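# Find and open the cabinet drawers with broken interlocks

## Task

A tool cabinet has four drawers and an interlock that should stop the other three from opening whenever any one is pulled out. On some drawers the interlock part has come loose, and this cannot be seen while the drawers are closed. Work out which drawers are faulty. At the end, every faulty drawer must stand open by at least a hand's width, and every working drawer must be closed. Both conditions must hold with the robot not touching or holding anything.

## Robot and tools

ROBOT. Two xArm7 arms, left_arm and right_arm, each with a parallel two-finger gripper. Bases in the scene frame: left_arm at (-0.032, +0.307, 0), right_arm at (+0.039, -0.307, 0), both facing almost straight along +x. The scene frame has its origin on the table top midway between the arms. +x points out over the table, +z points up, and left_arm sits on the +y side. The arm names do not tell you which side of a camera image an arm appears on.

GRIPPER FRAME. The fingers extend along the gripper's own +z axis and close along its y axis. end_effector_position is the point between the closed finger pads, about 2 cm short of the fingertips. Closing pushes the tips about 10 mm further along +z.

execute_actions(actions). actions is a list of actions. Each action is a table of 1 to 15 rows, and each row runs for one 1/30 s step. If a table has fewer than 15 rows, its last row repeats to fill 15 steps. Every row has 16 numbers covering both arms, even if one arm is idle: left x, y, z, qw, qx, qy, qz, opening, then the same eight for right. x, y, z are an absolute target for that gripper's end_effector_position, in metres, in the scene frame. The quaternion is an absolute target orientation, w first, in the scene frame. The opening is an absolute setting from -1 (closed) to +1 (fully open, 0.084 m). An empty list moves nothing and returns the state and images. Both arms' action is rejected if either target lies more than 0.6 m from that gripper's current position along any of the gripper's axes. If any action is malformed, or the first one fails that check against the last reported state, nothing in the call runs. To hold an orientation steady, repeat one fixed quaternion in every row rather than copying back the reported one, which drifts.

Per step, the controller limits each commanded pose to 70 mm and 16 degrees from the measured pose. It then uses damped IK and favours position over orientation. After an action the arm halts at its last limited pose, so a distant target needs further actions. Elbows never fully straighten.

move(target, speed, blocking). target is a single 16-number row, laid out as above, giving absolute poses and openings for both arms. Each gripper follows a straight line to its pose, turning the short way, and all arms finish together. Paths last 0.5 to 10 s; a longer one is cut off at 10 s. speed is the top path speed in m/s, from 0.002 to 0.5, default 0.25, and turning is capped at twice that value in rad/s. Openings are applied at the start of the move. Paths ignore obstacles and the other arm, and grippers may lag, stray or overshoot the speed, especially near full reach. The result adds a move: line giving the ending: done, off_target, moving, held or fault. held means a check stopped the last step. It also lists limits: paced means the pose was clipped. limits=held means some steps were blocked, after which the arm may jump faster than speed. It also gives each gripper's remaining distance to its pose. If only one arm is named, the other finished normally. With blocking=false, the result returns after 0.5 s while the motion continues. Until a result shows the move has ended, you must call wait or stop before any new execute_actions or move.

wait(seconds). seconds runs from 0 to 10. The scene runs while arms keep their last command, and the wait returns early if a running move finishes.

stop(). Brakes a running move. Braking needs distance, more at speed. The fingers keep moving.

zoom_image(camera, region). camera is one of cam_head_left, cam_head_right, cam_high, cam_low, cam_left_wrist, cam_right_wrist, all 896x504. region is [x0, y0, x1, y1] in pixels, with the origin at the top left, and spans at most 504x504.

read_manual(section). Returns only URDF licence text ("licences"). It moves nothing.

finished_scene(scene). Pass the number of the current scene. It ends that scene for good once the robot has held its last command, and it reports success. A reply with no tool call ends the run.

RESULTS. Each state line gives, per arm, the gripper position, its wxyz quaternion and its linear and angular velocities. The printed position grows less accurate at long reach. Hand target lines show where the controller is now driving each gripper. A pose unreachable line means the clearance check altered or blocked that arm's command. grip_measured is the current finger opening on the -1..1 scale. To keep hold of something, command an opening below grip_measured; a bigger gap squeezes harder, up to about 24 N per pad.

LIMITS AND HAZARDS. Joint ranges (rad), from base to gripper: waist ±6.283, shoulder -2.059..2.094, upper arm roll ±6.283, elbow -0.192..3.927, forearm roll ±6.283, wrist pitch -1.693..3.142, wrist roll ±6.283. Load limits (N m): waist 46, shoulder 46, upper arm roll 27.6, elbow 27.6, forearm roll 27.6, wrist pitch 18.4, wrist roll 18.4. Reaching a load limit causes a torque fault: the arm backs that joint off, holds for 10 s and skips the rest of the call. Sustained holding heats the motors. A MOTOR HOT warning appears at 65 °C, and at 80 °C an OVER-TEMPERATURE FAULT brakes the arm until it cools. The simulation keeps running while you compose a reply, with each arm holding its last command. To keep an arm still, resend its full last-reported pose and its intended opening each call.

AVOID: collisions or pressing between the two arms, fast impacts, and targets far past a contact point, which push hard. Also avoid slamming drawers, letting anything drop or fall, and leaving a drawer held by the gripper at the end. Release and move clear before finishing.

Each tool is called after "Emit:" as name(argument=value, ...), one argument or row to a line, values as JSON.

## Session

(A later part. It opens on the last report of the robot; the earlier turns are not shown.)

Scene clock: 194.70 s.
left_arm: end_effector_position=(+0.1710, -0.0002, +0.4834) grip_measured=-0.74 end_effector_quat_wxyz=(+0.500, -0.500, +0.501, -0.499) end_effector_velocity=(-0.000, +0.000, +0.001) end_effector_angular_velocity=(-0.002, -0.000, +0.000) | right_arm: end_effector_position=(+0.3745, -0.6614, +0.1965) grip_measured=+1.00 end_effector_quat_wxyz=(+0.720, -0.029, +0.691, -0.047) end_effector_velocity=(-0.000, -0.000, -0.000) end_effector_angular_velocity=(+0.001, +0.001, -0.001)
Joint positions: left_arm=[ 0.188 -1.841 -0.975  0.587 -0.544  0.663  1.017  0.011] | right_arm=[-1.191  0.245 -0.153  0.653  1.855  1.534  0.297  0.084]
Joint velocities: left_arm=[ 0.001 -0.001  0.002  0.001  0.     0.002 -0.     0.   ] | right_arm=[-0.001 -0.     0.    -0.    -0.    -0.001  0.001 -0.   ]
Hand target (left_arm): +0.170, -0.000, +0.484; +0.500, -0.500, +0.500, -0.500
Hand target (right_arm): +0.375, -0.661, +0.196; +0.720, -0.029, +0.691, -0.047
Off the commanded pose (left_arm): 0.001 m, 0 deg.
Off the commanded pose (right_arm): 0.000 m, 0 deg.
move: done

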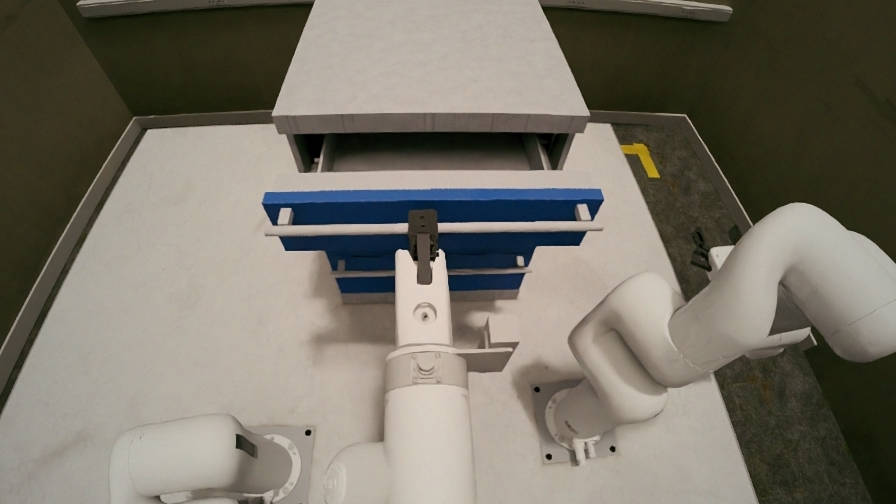

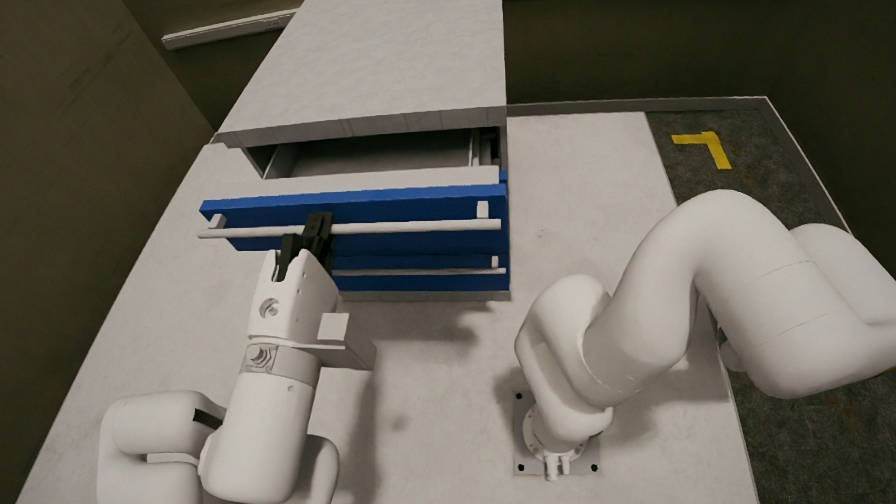

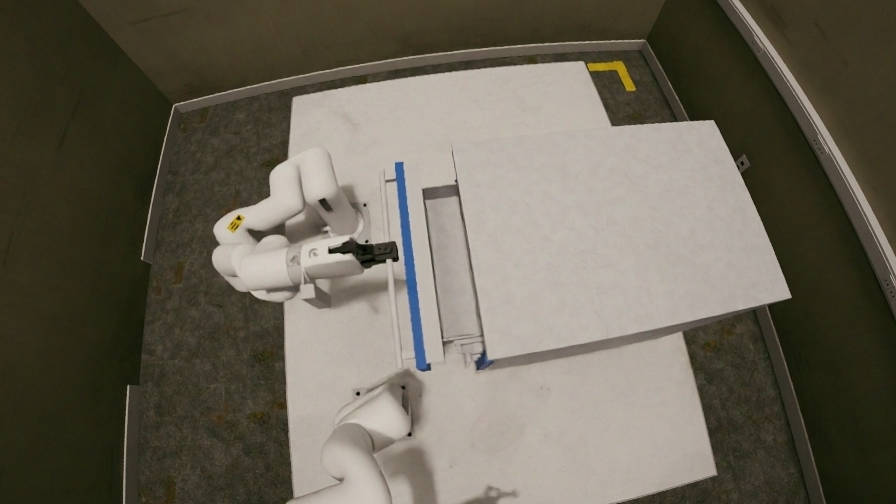

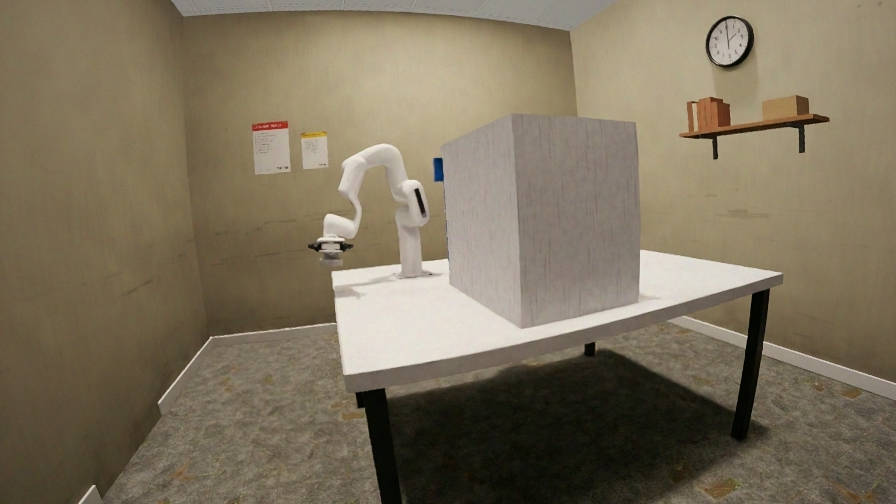

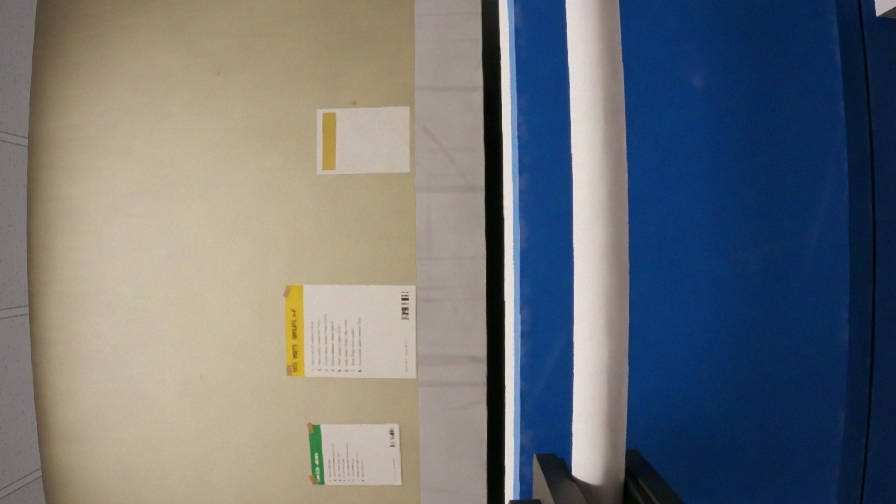

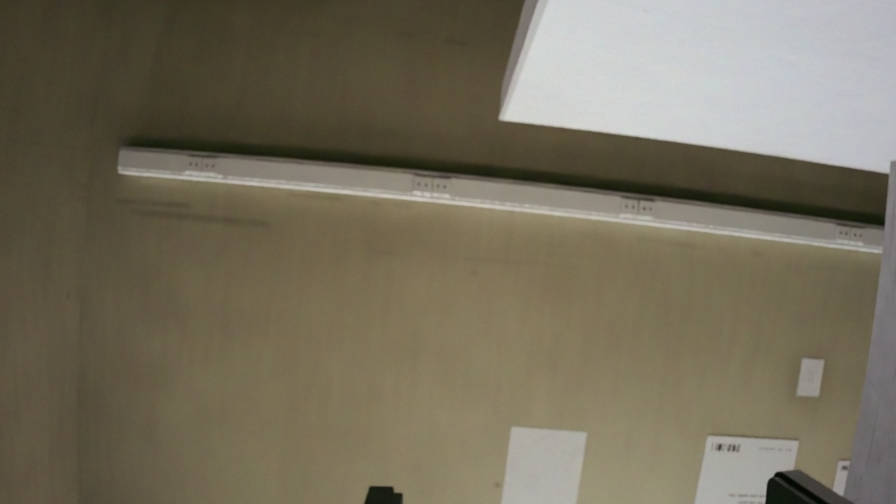

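Emit:
move(
  target=[0.2935,0.0,0.484,0.5,-0.5,0.5,-0.5,-1,0.3745,-0.6614,0.1965,0.72,-0.029,0.691,-0.047,1],
  speed=0.08,
)

Emit:
move(
  target=[0.2915,0.0,0.484,0.5,-0.5,0.5,-0.5,0.3,0.3745,-0.6614,0.1965,0.72,-0.029,0.691,-0.047,1],
)

Scene clock: 224.37 s.
left_arm: end_effector_position=(+0.2925, +0.0001, +0.4841) grip_measured=-0.74 end_effector_quat_wxyz=(+0.500, -0.500, +0.500, -0.500) end_effector_velocity=(+0.001, -0.000, +0.000) end_effector_angular_velocity=(+0.001, -0.001, -0.000) | right_arm: end_effector_position=(+0.3745, -0.6614, +0.1965) grip_measured=+1.00 end_effector_quat_wxyz=(+0.720, -0.029, +0.691, -0.047) end_effector_velocity=(-0.000, -0.000, -0.000) end_effector_angular_velocity=(+0.000, +0.001, -0.000)
Joint positions: left_arm=[ 0.454 -1.519 -1.089  0.618 -0.679  0.252  1.122  0.011] | right_arm=[-1.191  0.245 -0.153  0.653  1.855  1.534  0.297  0.084]
Joint velocities: left_arm=[ 0.002  0.002 -0.001  0.001 -0.    -0.003  0.001  0.   ] | right_arm=[-0. -0. -0.  0. -0. -0.  0.  0.]
Hand target (left_arm): +0.293, +0.000, +0.484; +0.500, -0.500, +0.500, -0.500
Hand target (right_arm): +0.375, -0.661, +0.196; +0.720, -0.029, +0.691, -0.047
Off the commanded pose (left_arm): 0.001 m, 0 deg.
Off the commanded pose (right_arm): 0.000 m, 0 deg.
move: done

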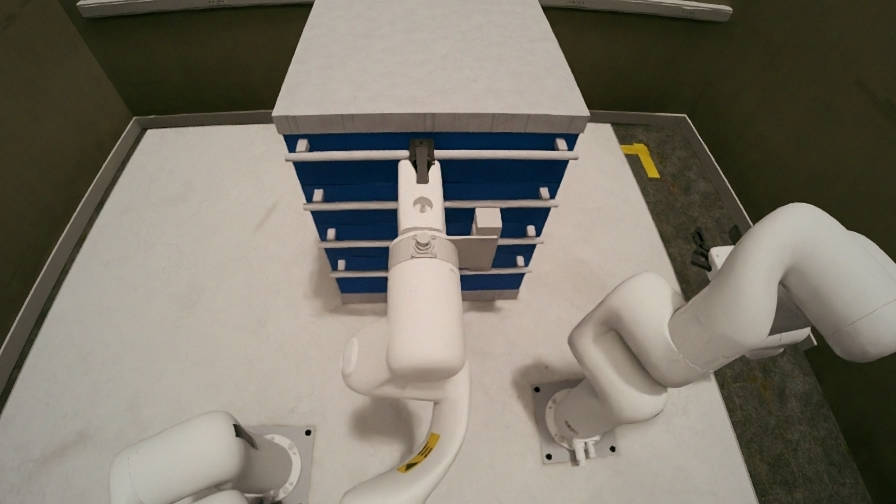

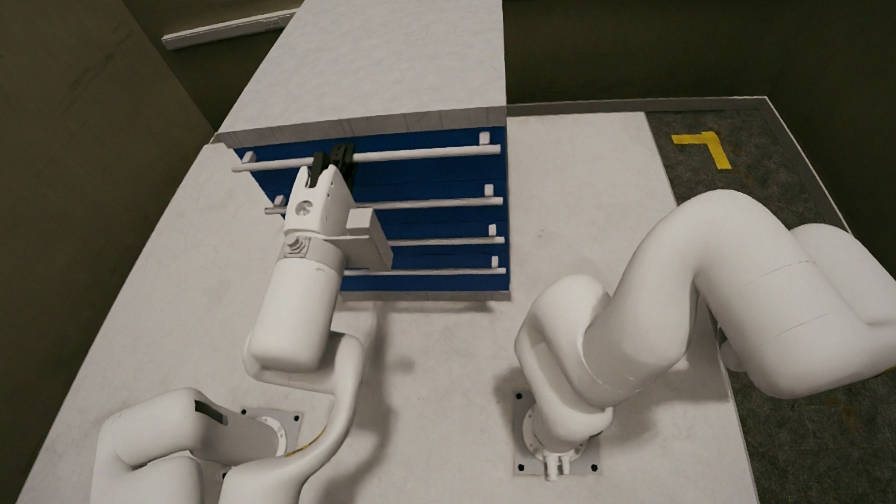

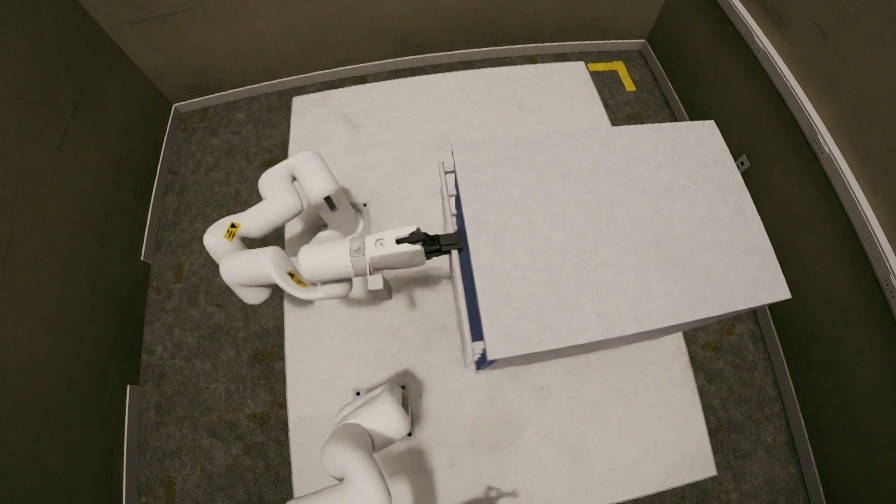

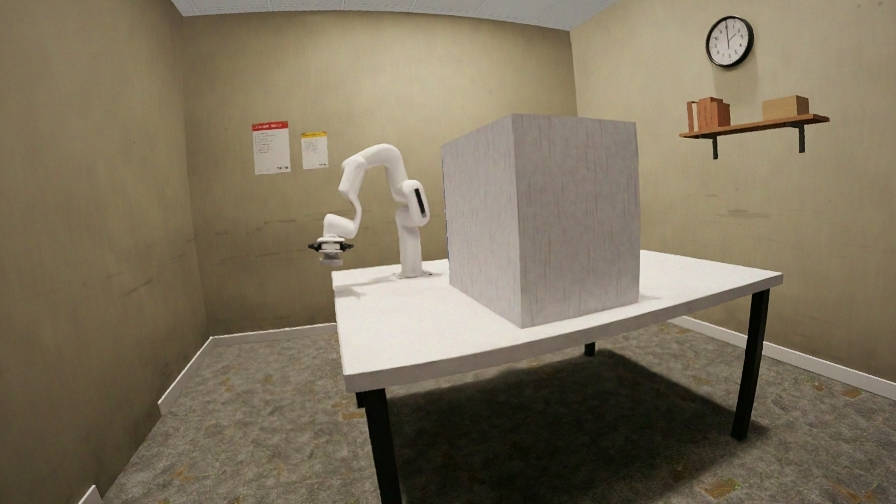

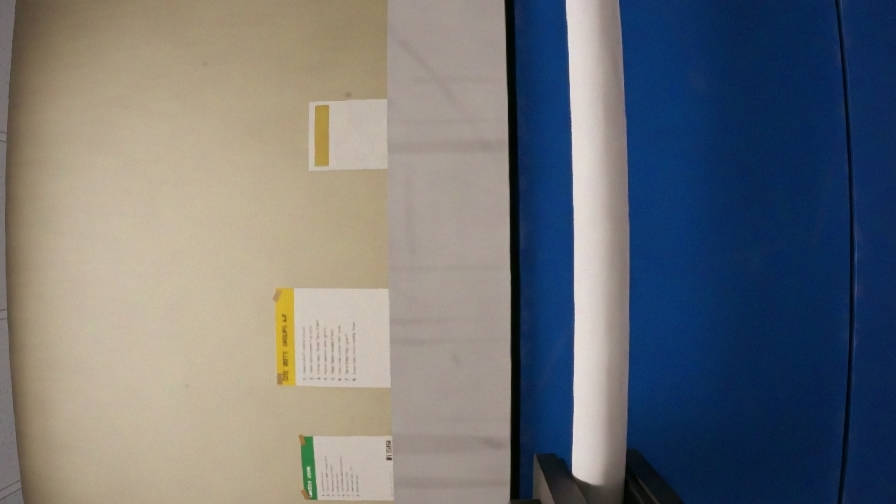

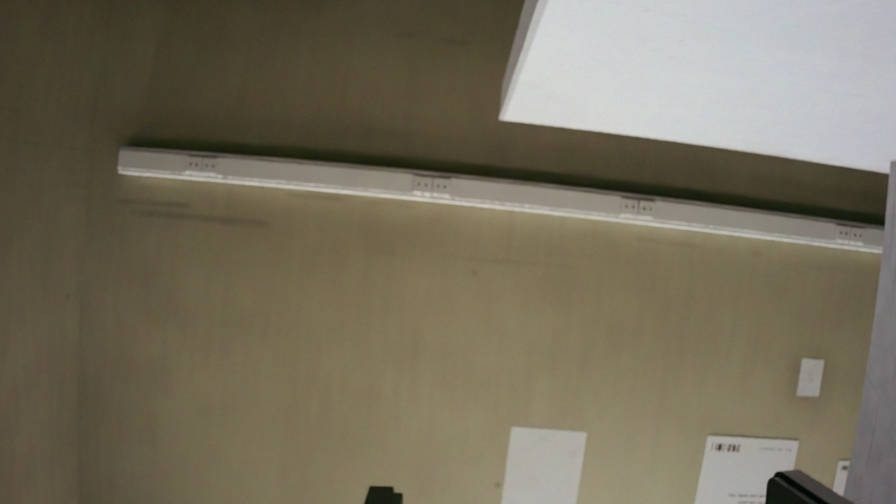

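Scene clock: 225.07 s.
left_arm: end_effector_position=(+0.2916, +0.0001, +0.4840) grip_measured=+0.29 end_effector_quat_wxyz=(+0.500, -0.500, +0.500, -0.500) end_effector_velocity=(-0.000, -0.000, -0.000) end_effector_angular_velocity=(+0.000, +0.000, -0.000) | right_arm: end_effector_position=(+0.3745, -0.6614, +0.1965) grip_measured=+1.00 end_effector_quat_wxyz=(+0.720, -0.029, +0.691, -0.047) end_effector_velocity=(+0.001, +0.001, -0.000) end_effector_angular_velocity=(+0.002, -0.000, +0.002)
Joint positions: left_arm=[ 0.452 -1.522 -1.088  0.618 -0.678  0.257  1.122  0.056] | right_arm=[-1.191  0.245 -0.153  0.653  1.855  1.534  0.297  0.084]
Joint velocities: left_arm=[-0. -0. -0.  0. -0.  0. -0. -0.] | right_arm=[ 0.002 -0.    -0.    -0.001  0.     0.001  0.001  0.   ]
Hand target (left_arm): +0.292, -0.000, +0.484; +0.500, -0.500, +0.500, -0.500
Hand target (right_arm): +0.374, -0.661, +0.197; +0.720, -0.029, +0.691, -0.047
Off the commanded pose (left_arm): 0.000 m, 0 deg.
Off the commanded pose (right_arm): 0.000 m, 0 deg.
move: done

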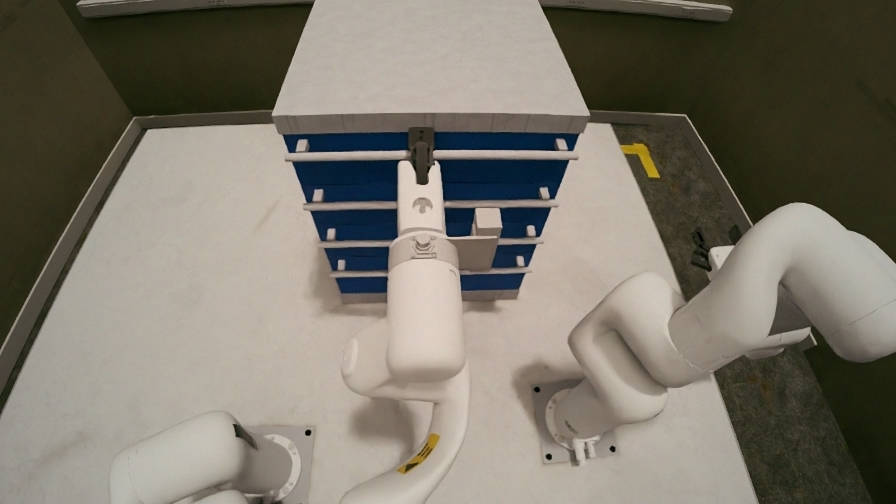

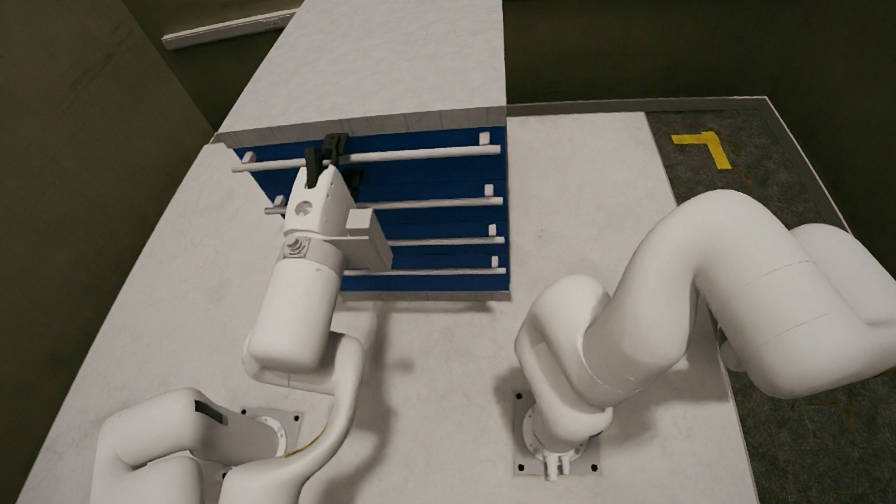

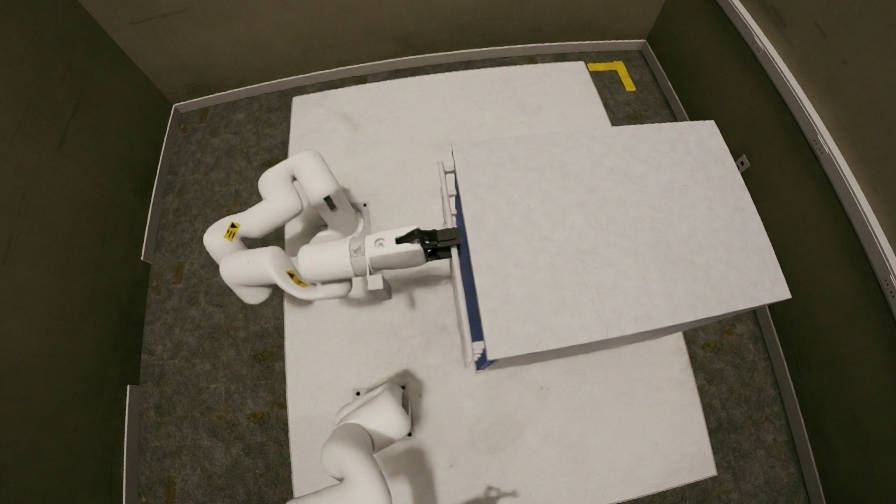

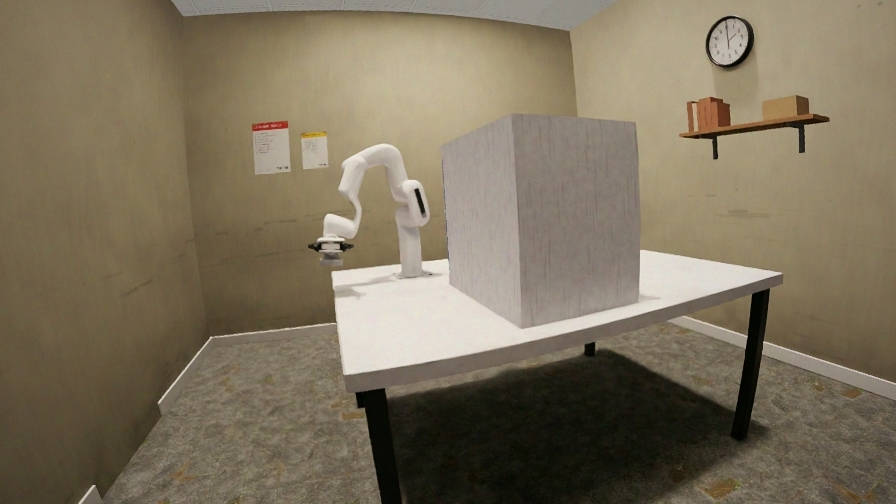

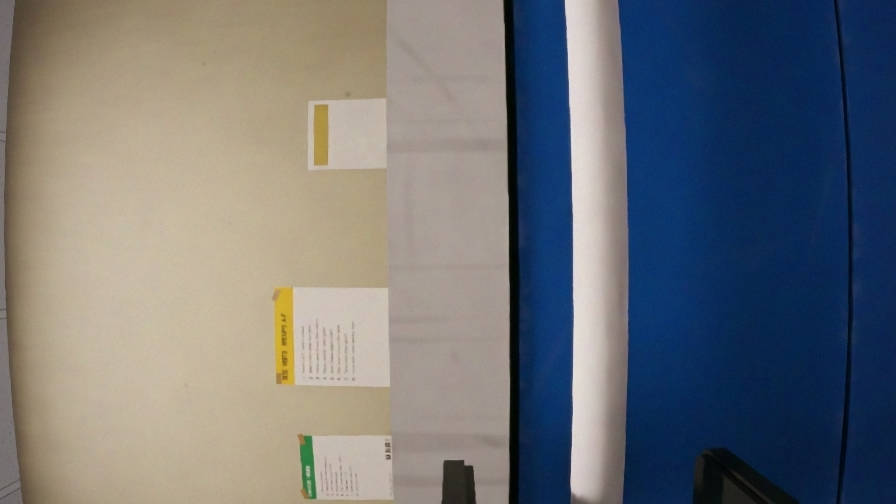

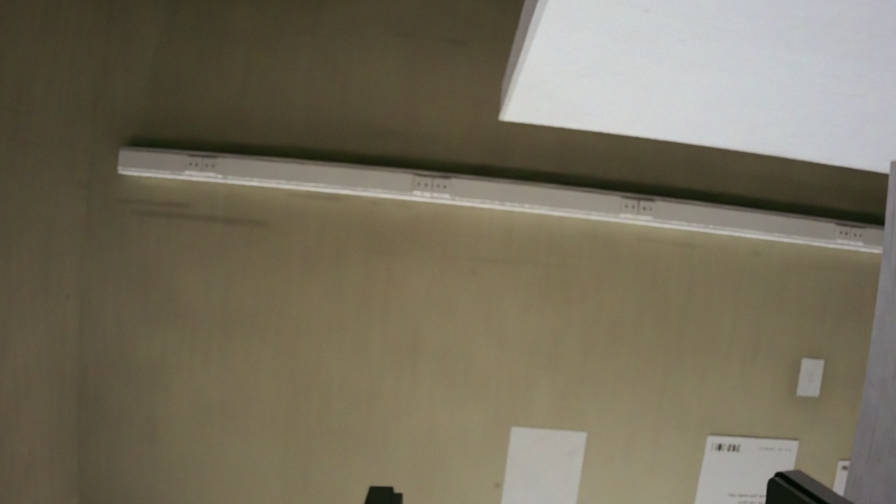

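Emit:
move(
  target=[0.25,0.0,0.484,0.5,-0.5,0.5,-0.5,0.3,0.3745,-0.6614,0.1965,0.72,-0.029,0.691,-0.047,1],
  speed=0.2,
)

Emit:
move(
  target=[0.235,-0.03,0.185,0.4056,-0.5792,0.5792,-0.4056,0.3,0.3745,-0.6614,0.1965,0.72,-0.029,0.691,-0.047,1],
  speed=0.2,
)

Scene clock: 259.83 s.
left_arm: end_effector_position=(+0.2506, +0.0004, +0.4839) grip_measured=+0.29 end_effector_quat_wxyz=(+0.500, -0.500, +0.500, -0.500) end_effector_velocity=(-0.001, -0.001, +0.001) end_effector_angular_velocity=(-0.001, -0.000, -0.001) | right_arm: end_effector_position=(+0.3745, -0.6614, +0.1965) grip_measured=+1.00 end_effector_quat_wxyz=(+0.720, -0.029, +0.691, -0.047) end_effector_velocity=(-0.000, +0.001, -0.001) end_effector_angular_velocity=(+0.000, +0.002, +0.000)
Joint positions: left_arm=[ 0.354 -1.643 -1.045  0.588 -0.64   0.392  1.084  0.056] | right_arm=[-1.191  0.245 -0.153  0.653  1.855  1.534  0.297  0.084]
Joint velocities: left_arm=[-0.001 -0.001  0.001  0.002  0.001  0.002 -0.001 -0.   ] | right_arm=[ 0.001  0.    -0.    -0.001 -0.    -0.001 -0.001  0.   ]
Hand target (left_arm): +0.250, -0.000, +0.484; +0.500, -0.500, +0.500, -0.500
Hand target (right_arm): +0.375, -0.661, +0.196; +0.720, -0.029, +0.691, -0.047
Off the commanded pose (left_arm): 0.001 m, 0 deg.
Off the commanded pose (right_arm): 0.000 m, 0 deg.
move: done

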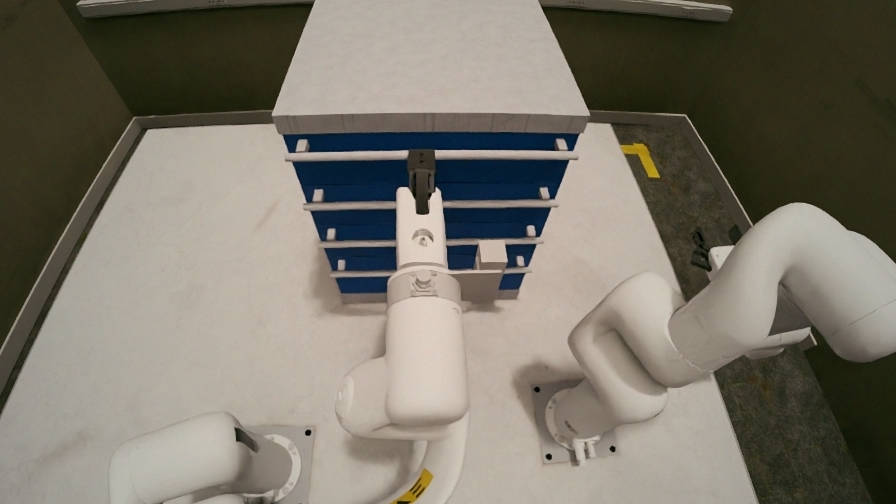

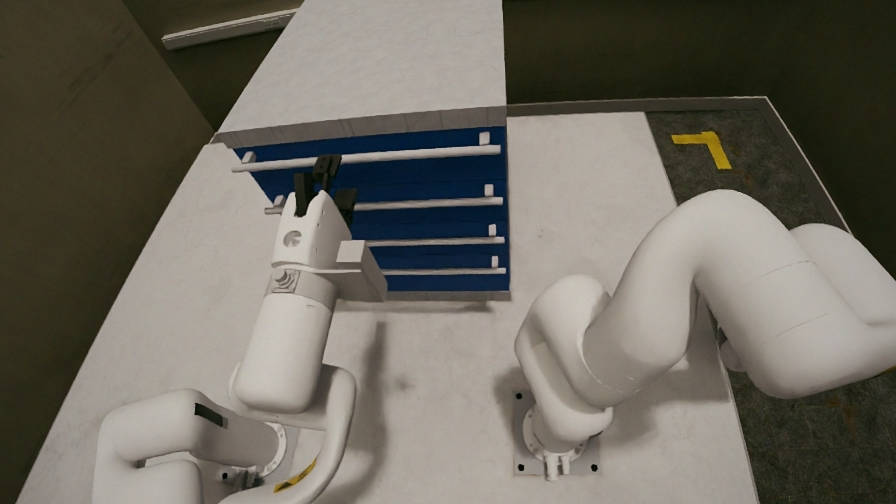

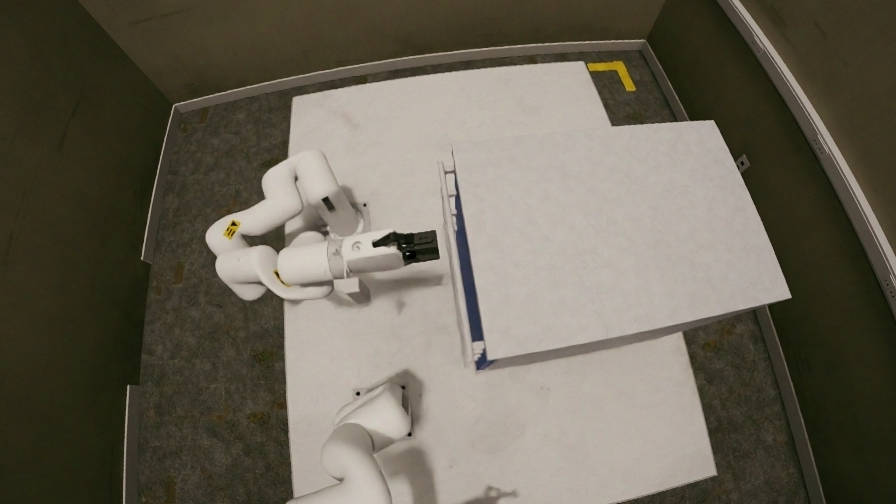

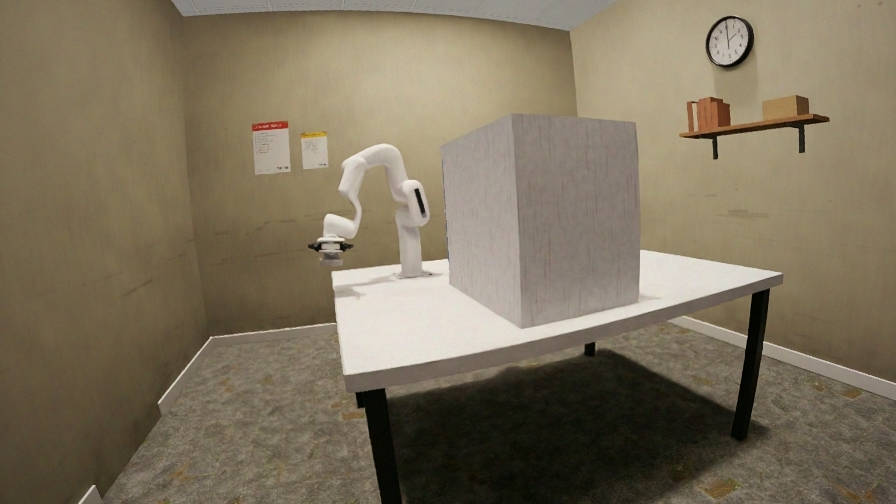

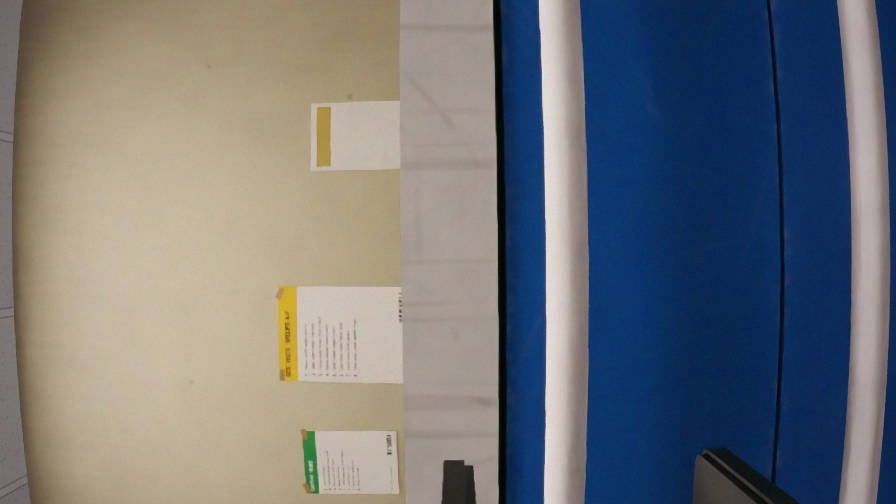

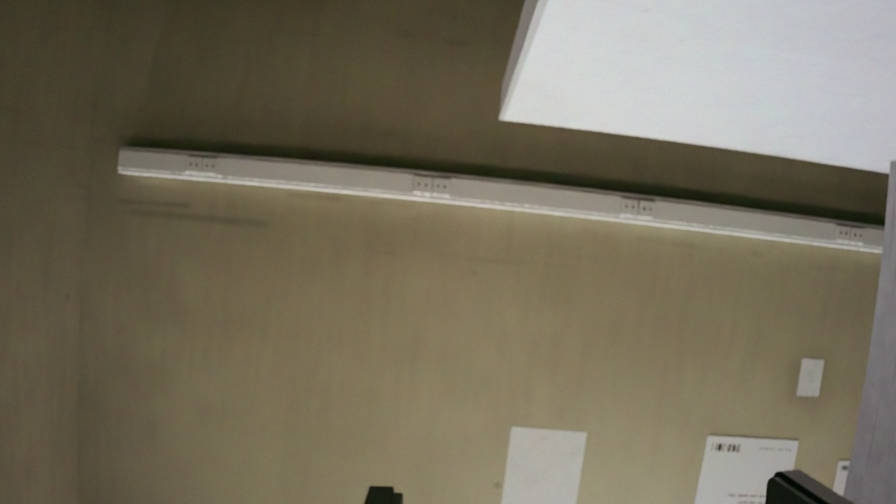

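Scene clock: 261.73 s.
left_arm: end_effector_position=(+0.2352, -0.0293, +0.1864) grip_measured=+0.29 end_effector_quat_wxyz=(-0.406, +0.579, -0.579, +0.406) end_effector_velocity=(-0.001, -0.001, -0.002) end_effector_angular_velocity=(+0.002, +0.001, -0.003) | right_arm: end_effector_position=(+0.3745, -0.6614, +0.1965) grip_measured=+1.00 end_effector_quat_wxyz=(+0.720, -0.029, +0.691, -0.047) end_effector_velocity=(+0.001, -0.000, +0.001) end_effector_angular_velocity=(-0.002, -0.002, +0.002)
Joint positions: left_arm=[ 0.148 -1.614 -1.717  0.485 -0.932  0.46   0.716  0.056] | right_arm=[-1.191  0.245 -0.153  0.653  1.855  1.534  0.297  0.084]
Joint velocities: left_arm=[-0.001  0.001 -0.005  0.002 -0.001 -0.001 -0.001 -0.   ] | right_arm=[ 0.     0.     0.     0.002 -0.     0.002 -0.    -0.   ]
Hand target (left_arm): +0.235, -0.029, +0.186; -0.406, +0.579, -0.579, +0.406
Hand target (right_arm): +0.374, -0.661, +0.197; +0.720, -0.029, +0.691, -0.047
Off the commanded pose (left_arm): 0.002 m, 0 deg.
Off the commanded pose (right_arm): 0.000 m, 0 deg.
move: done

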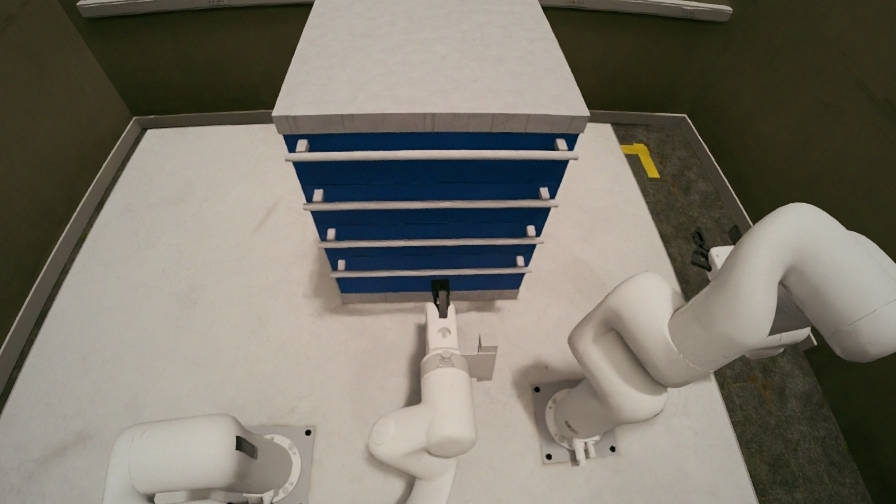

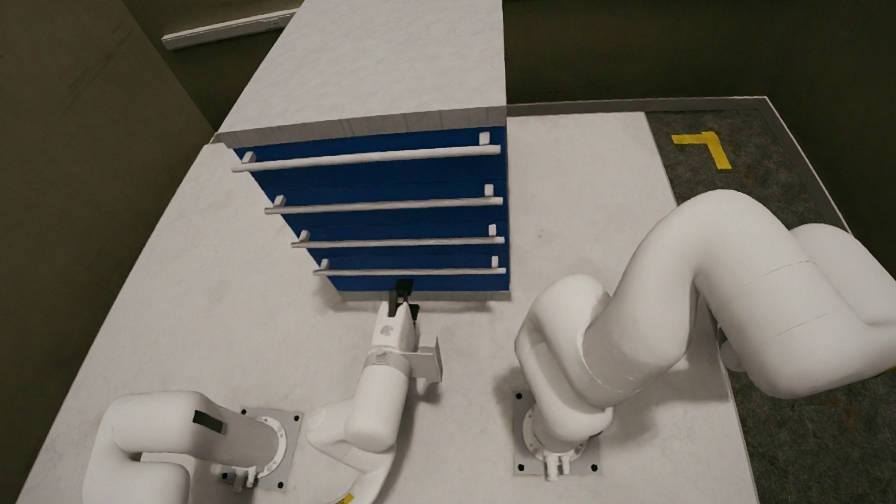

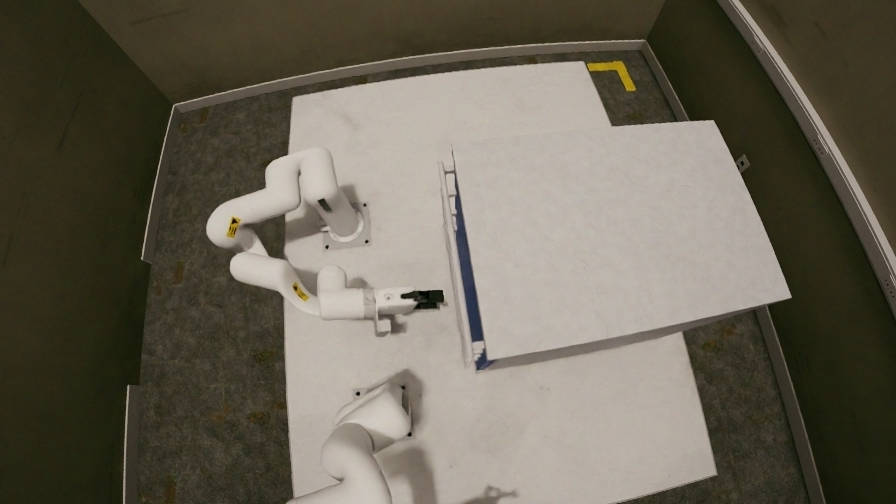

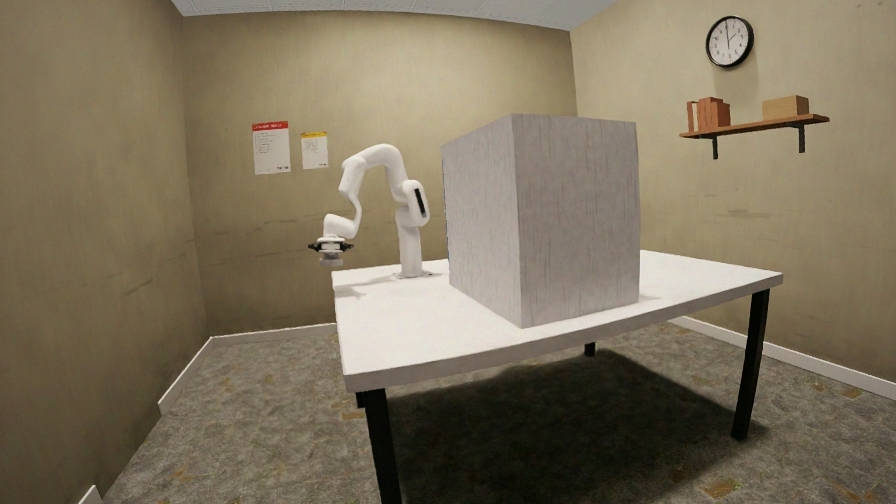

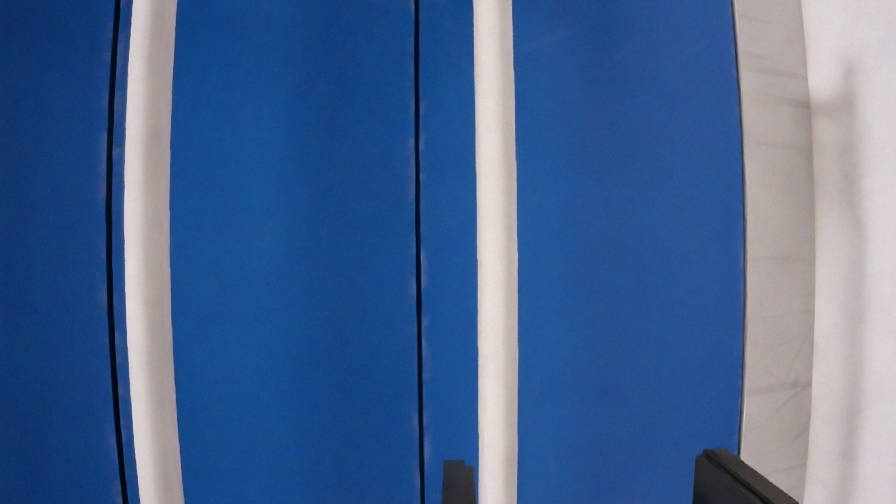

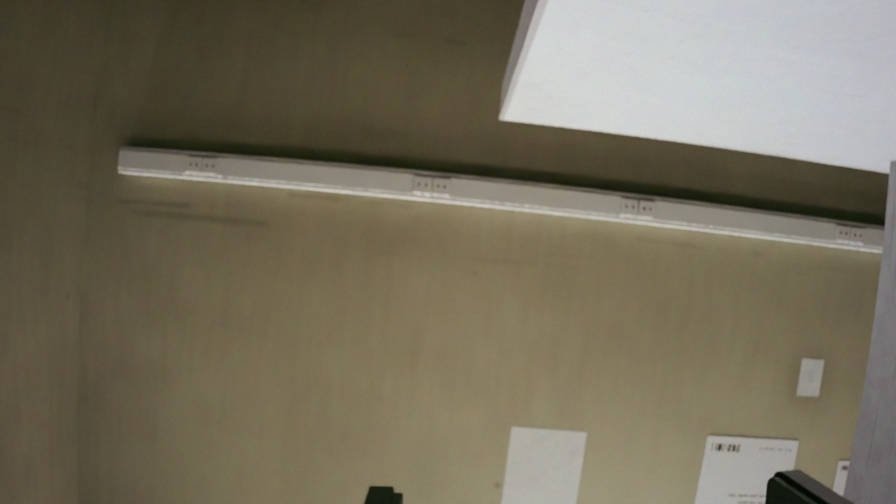

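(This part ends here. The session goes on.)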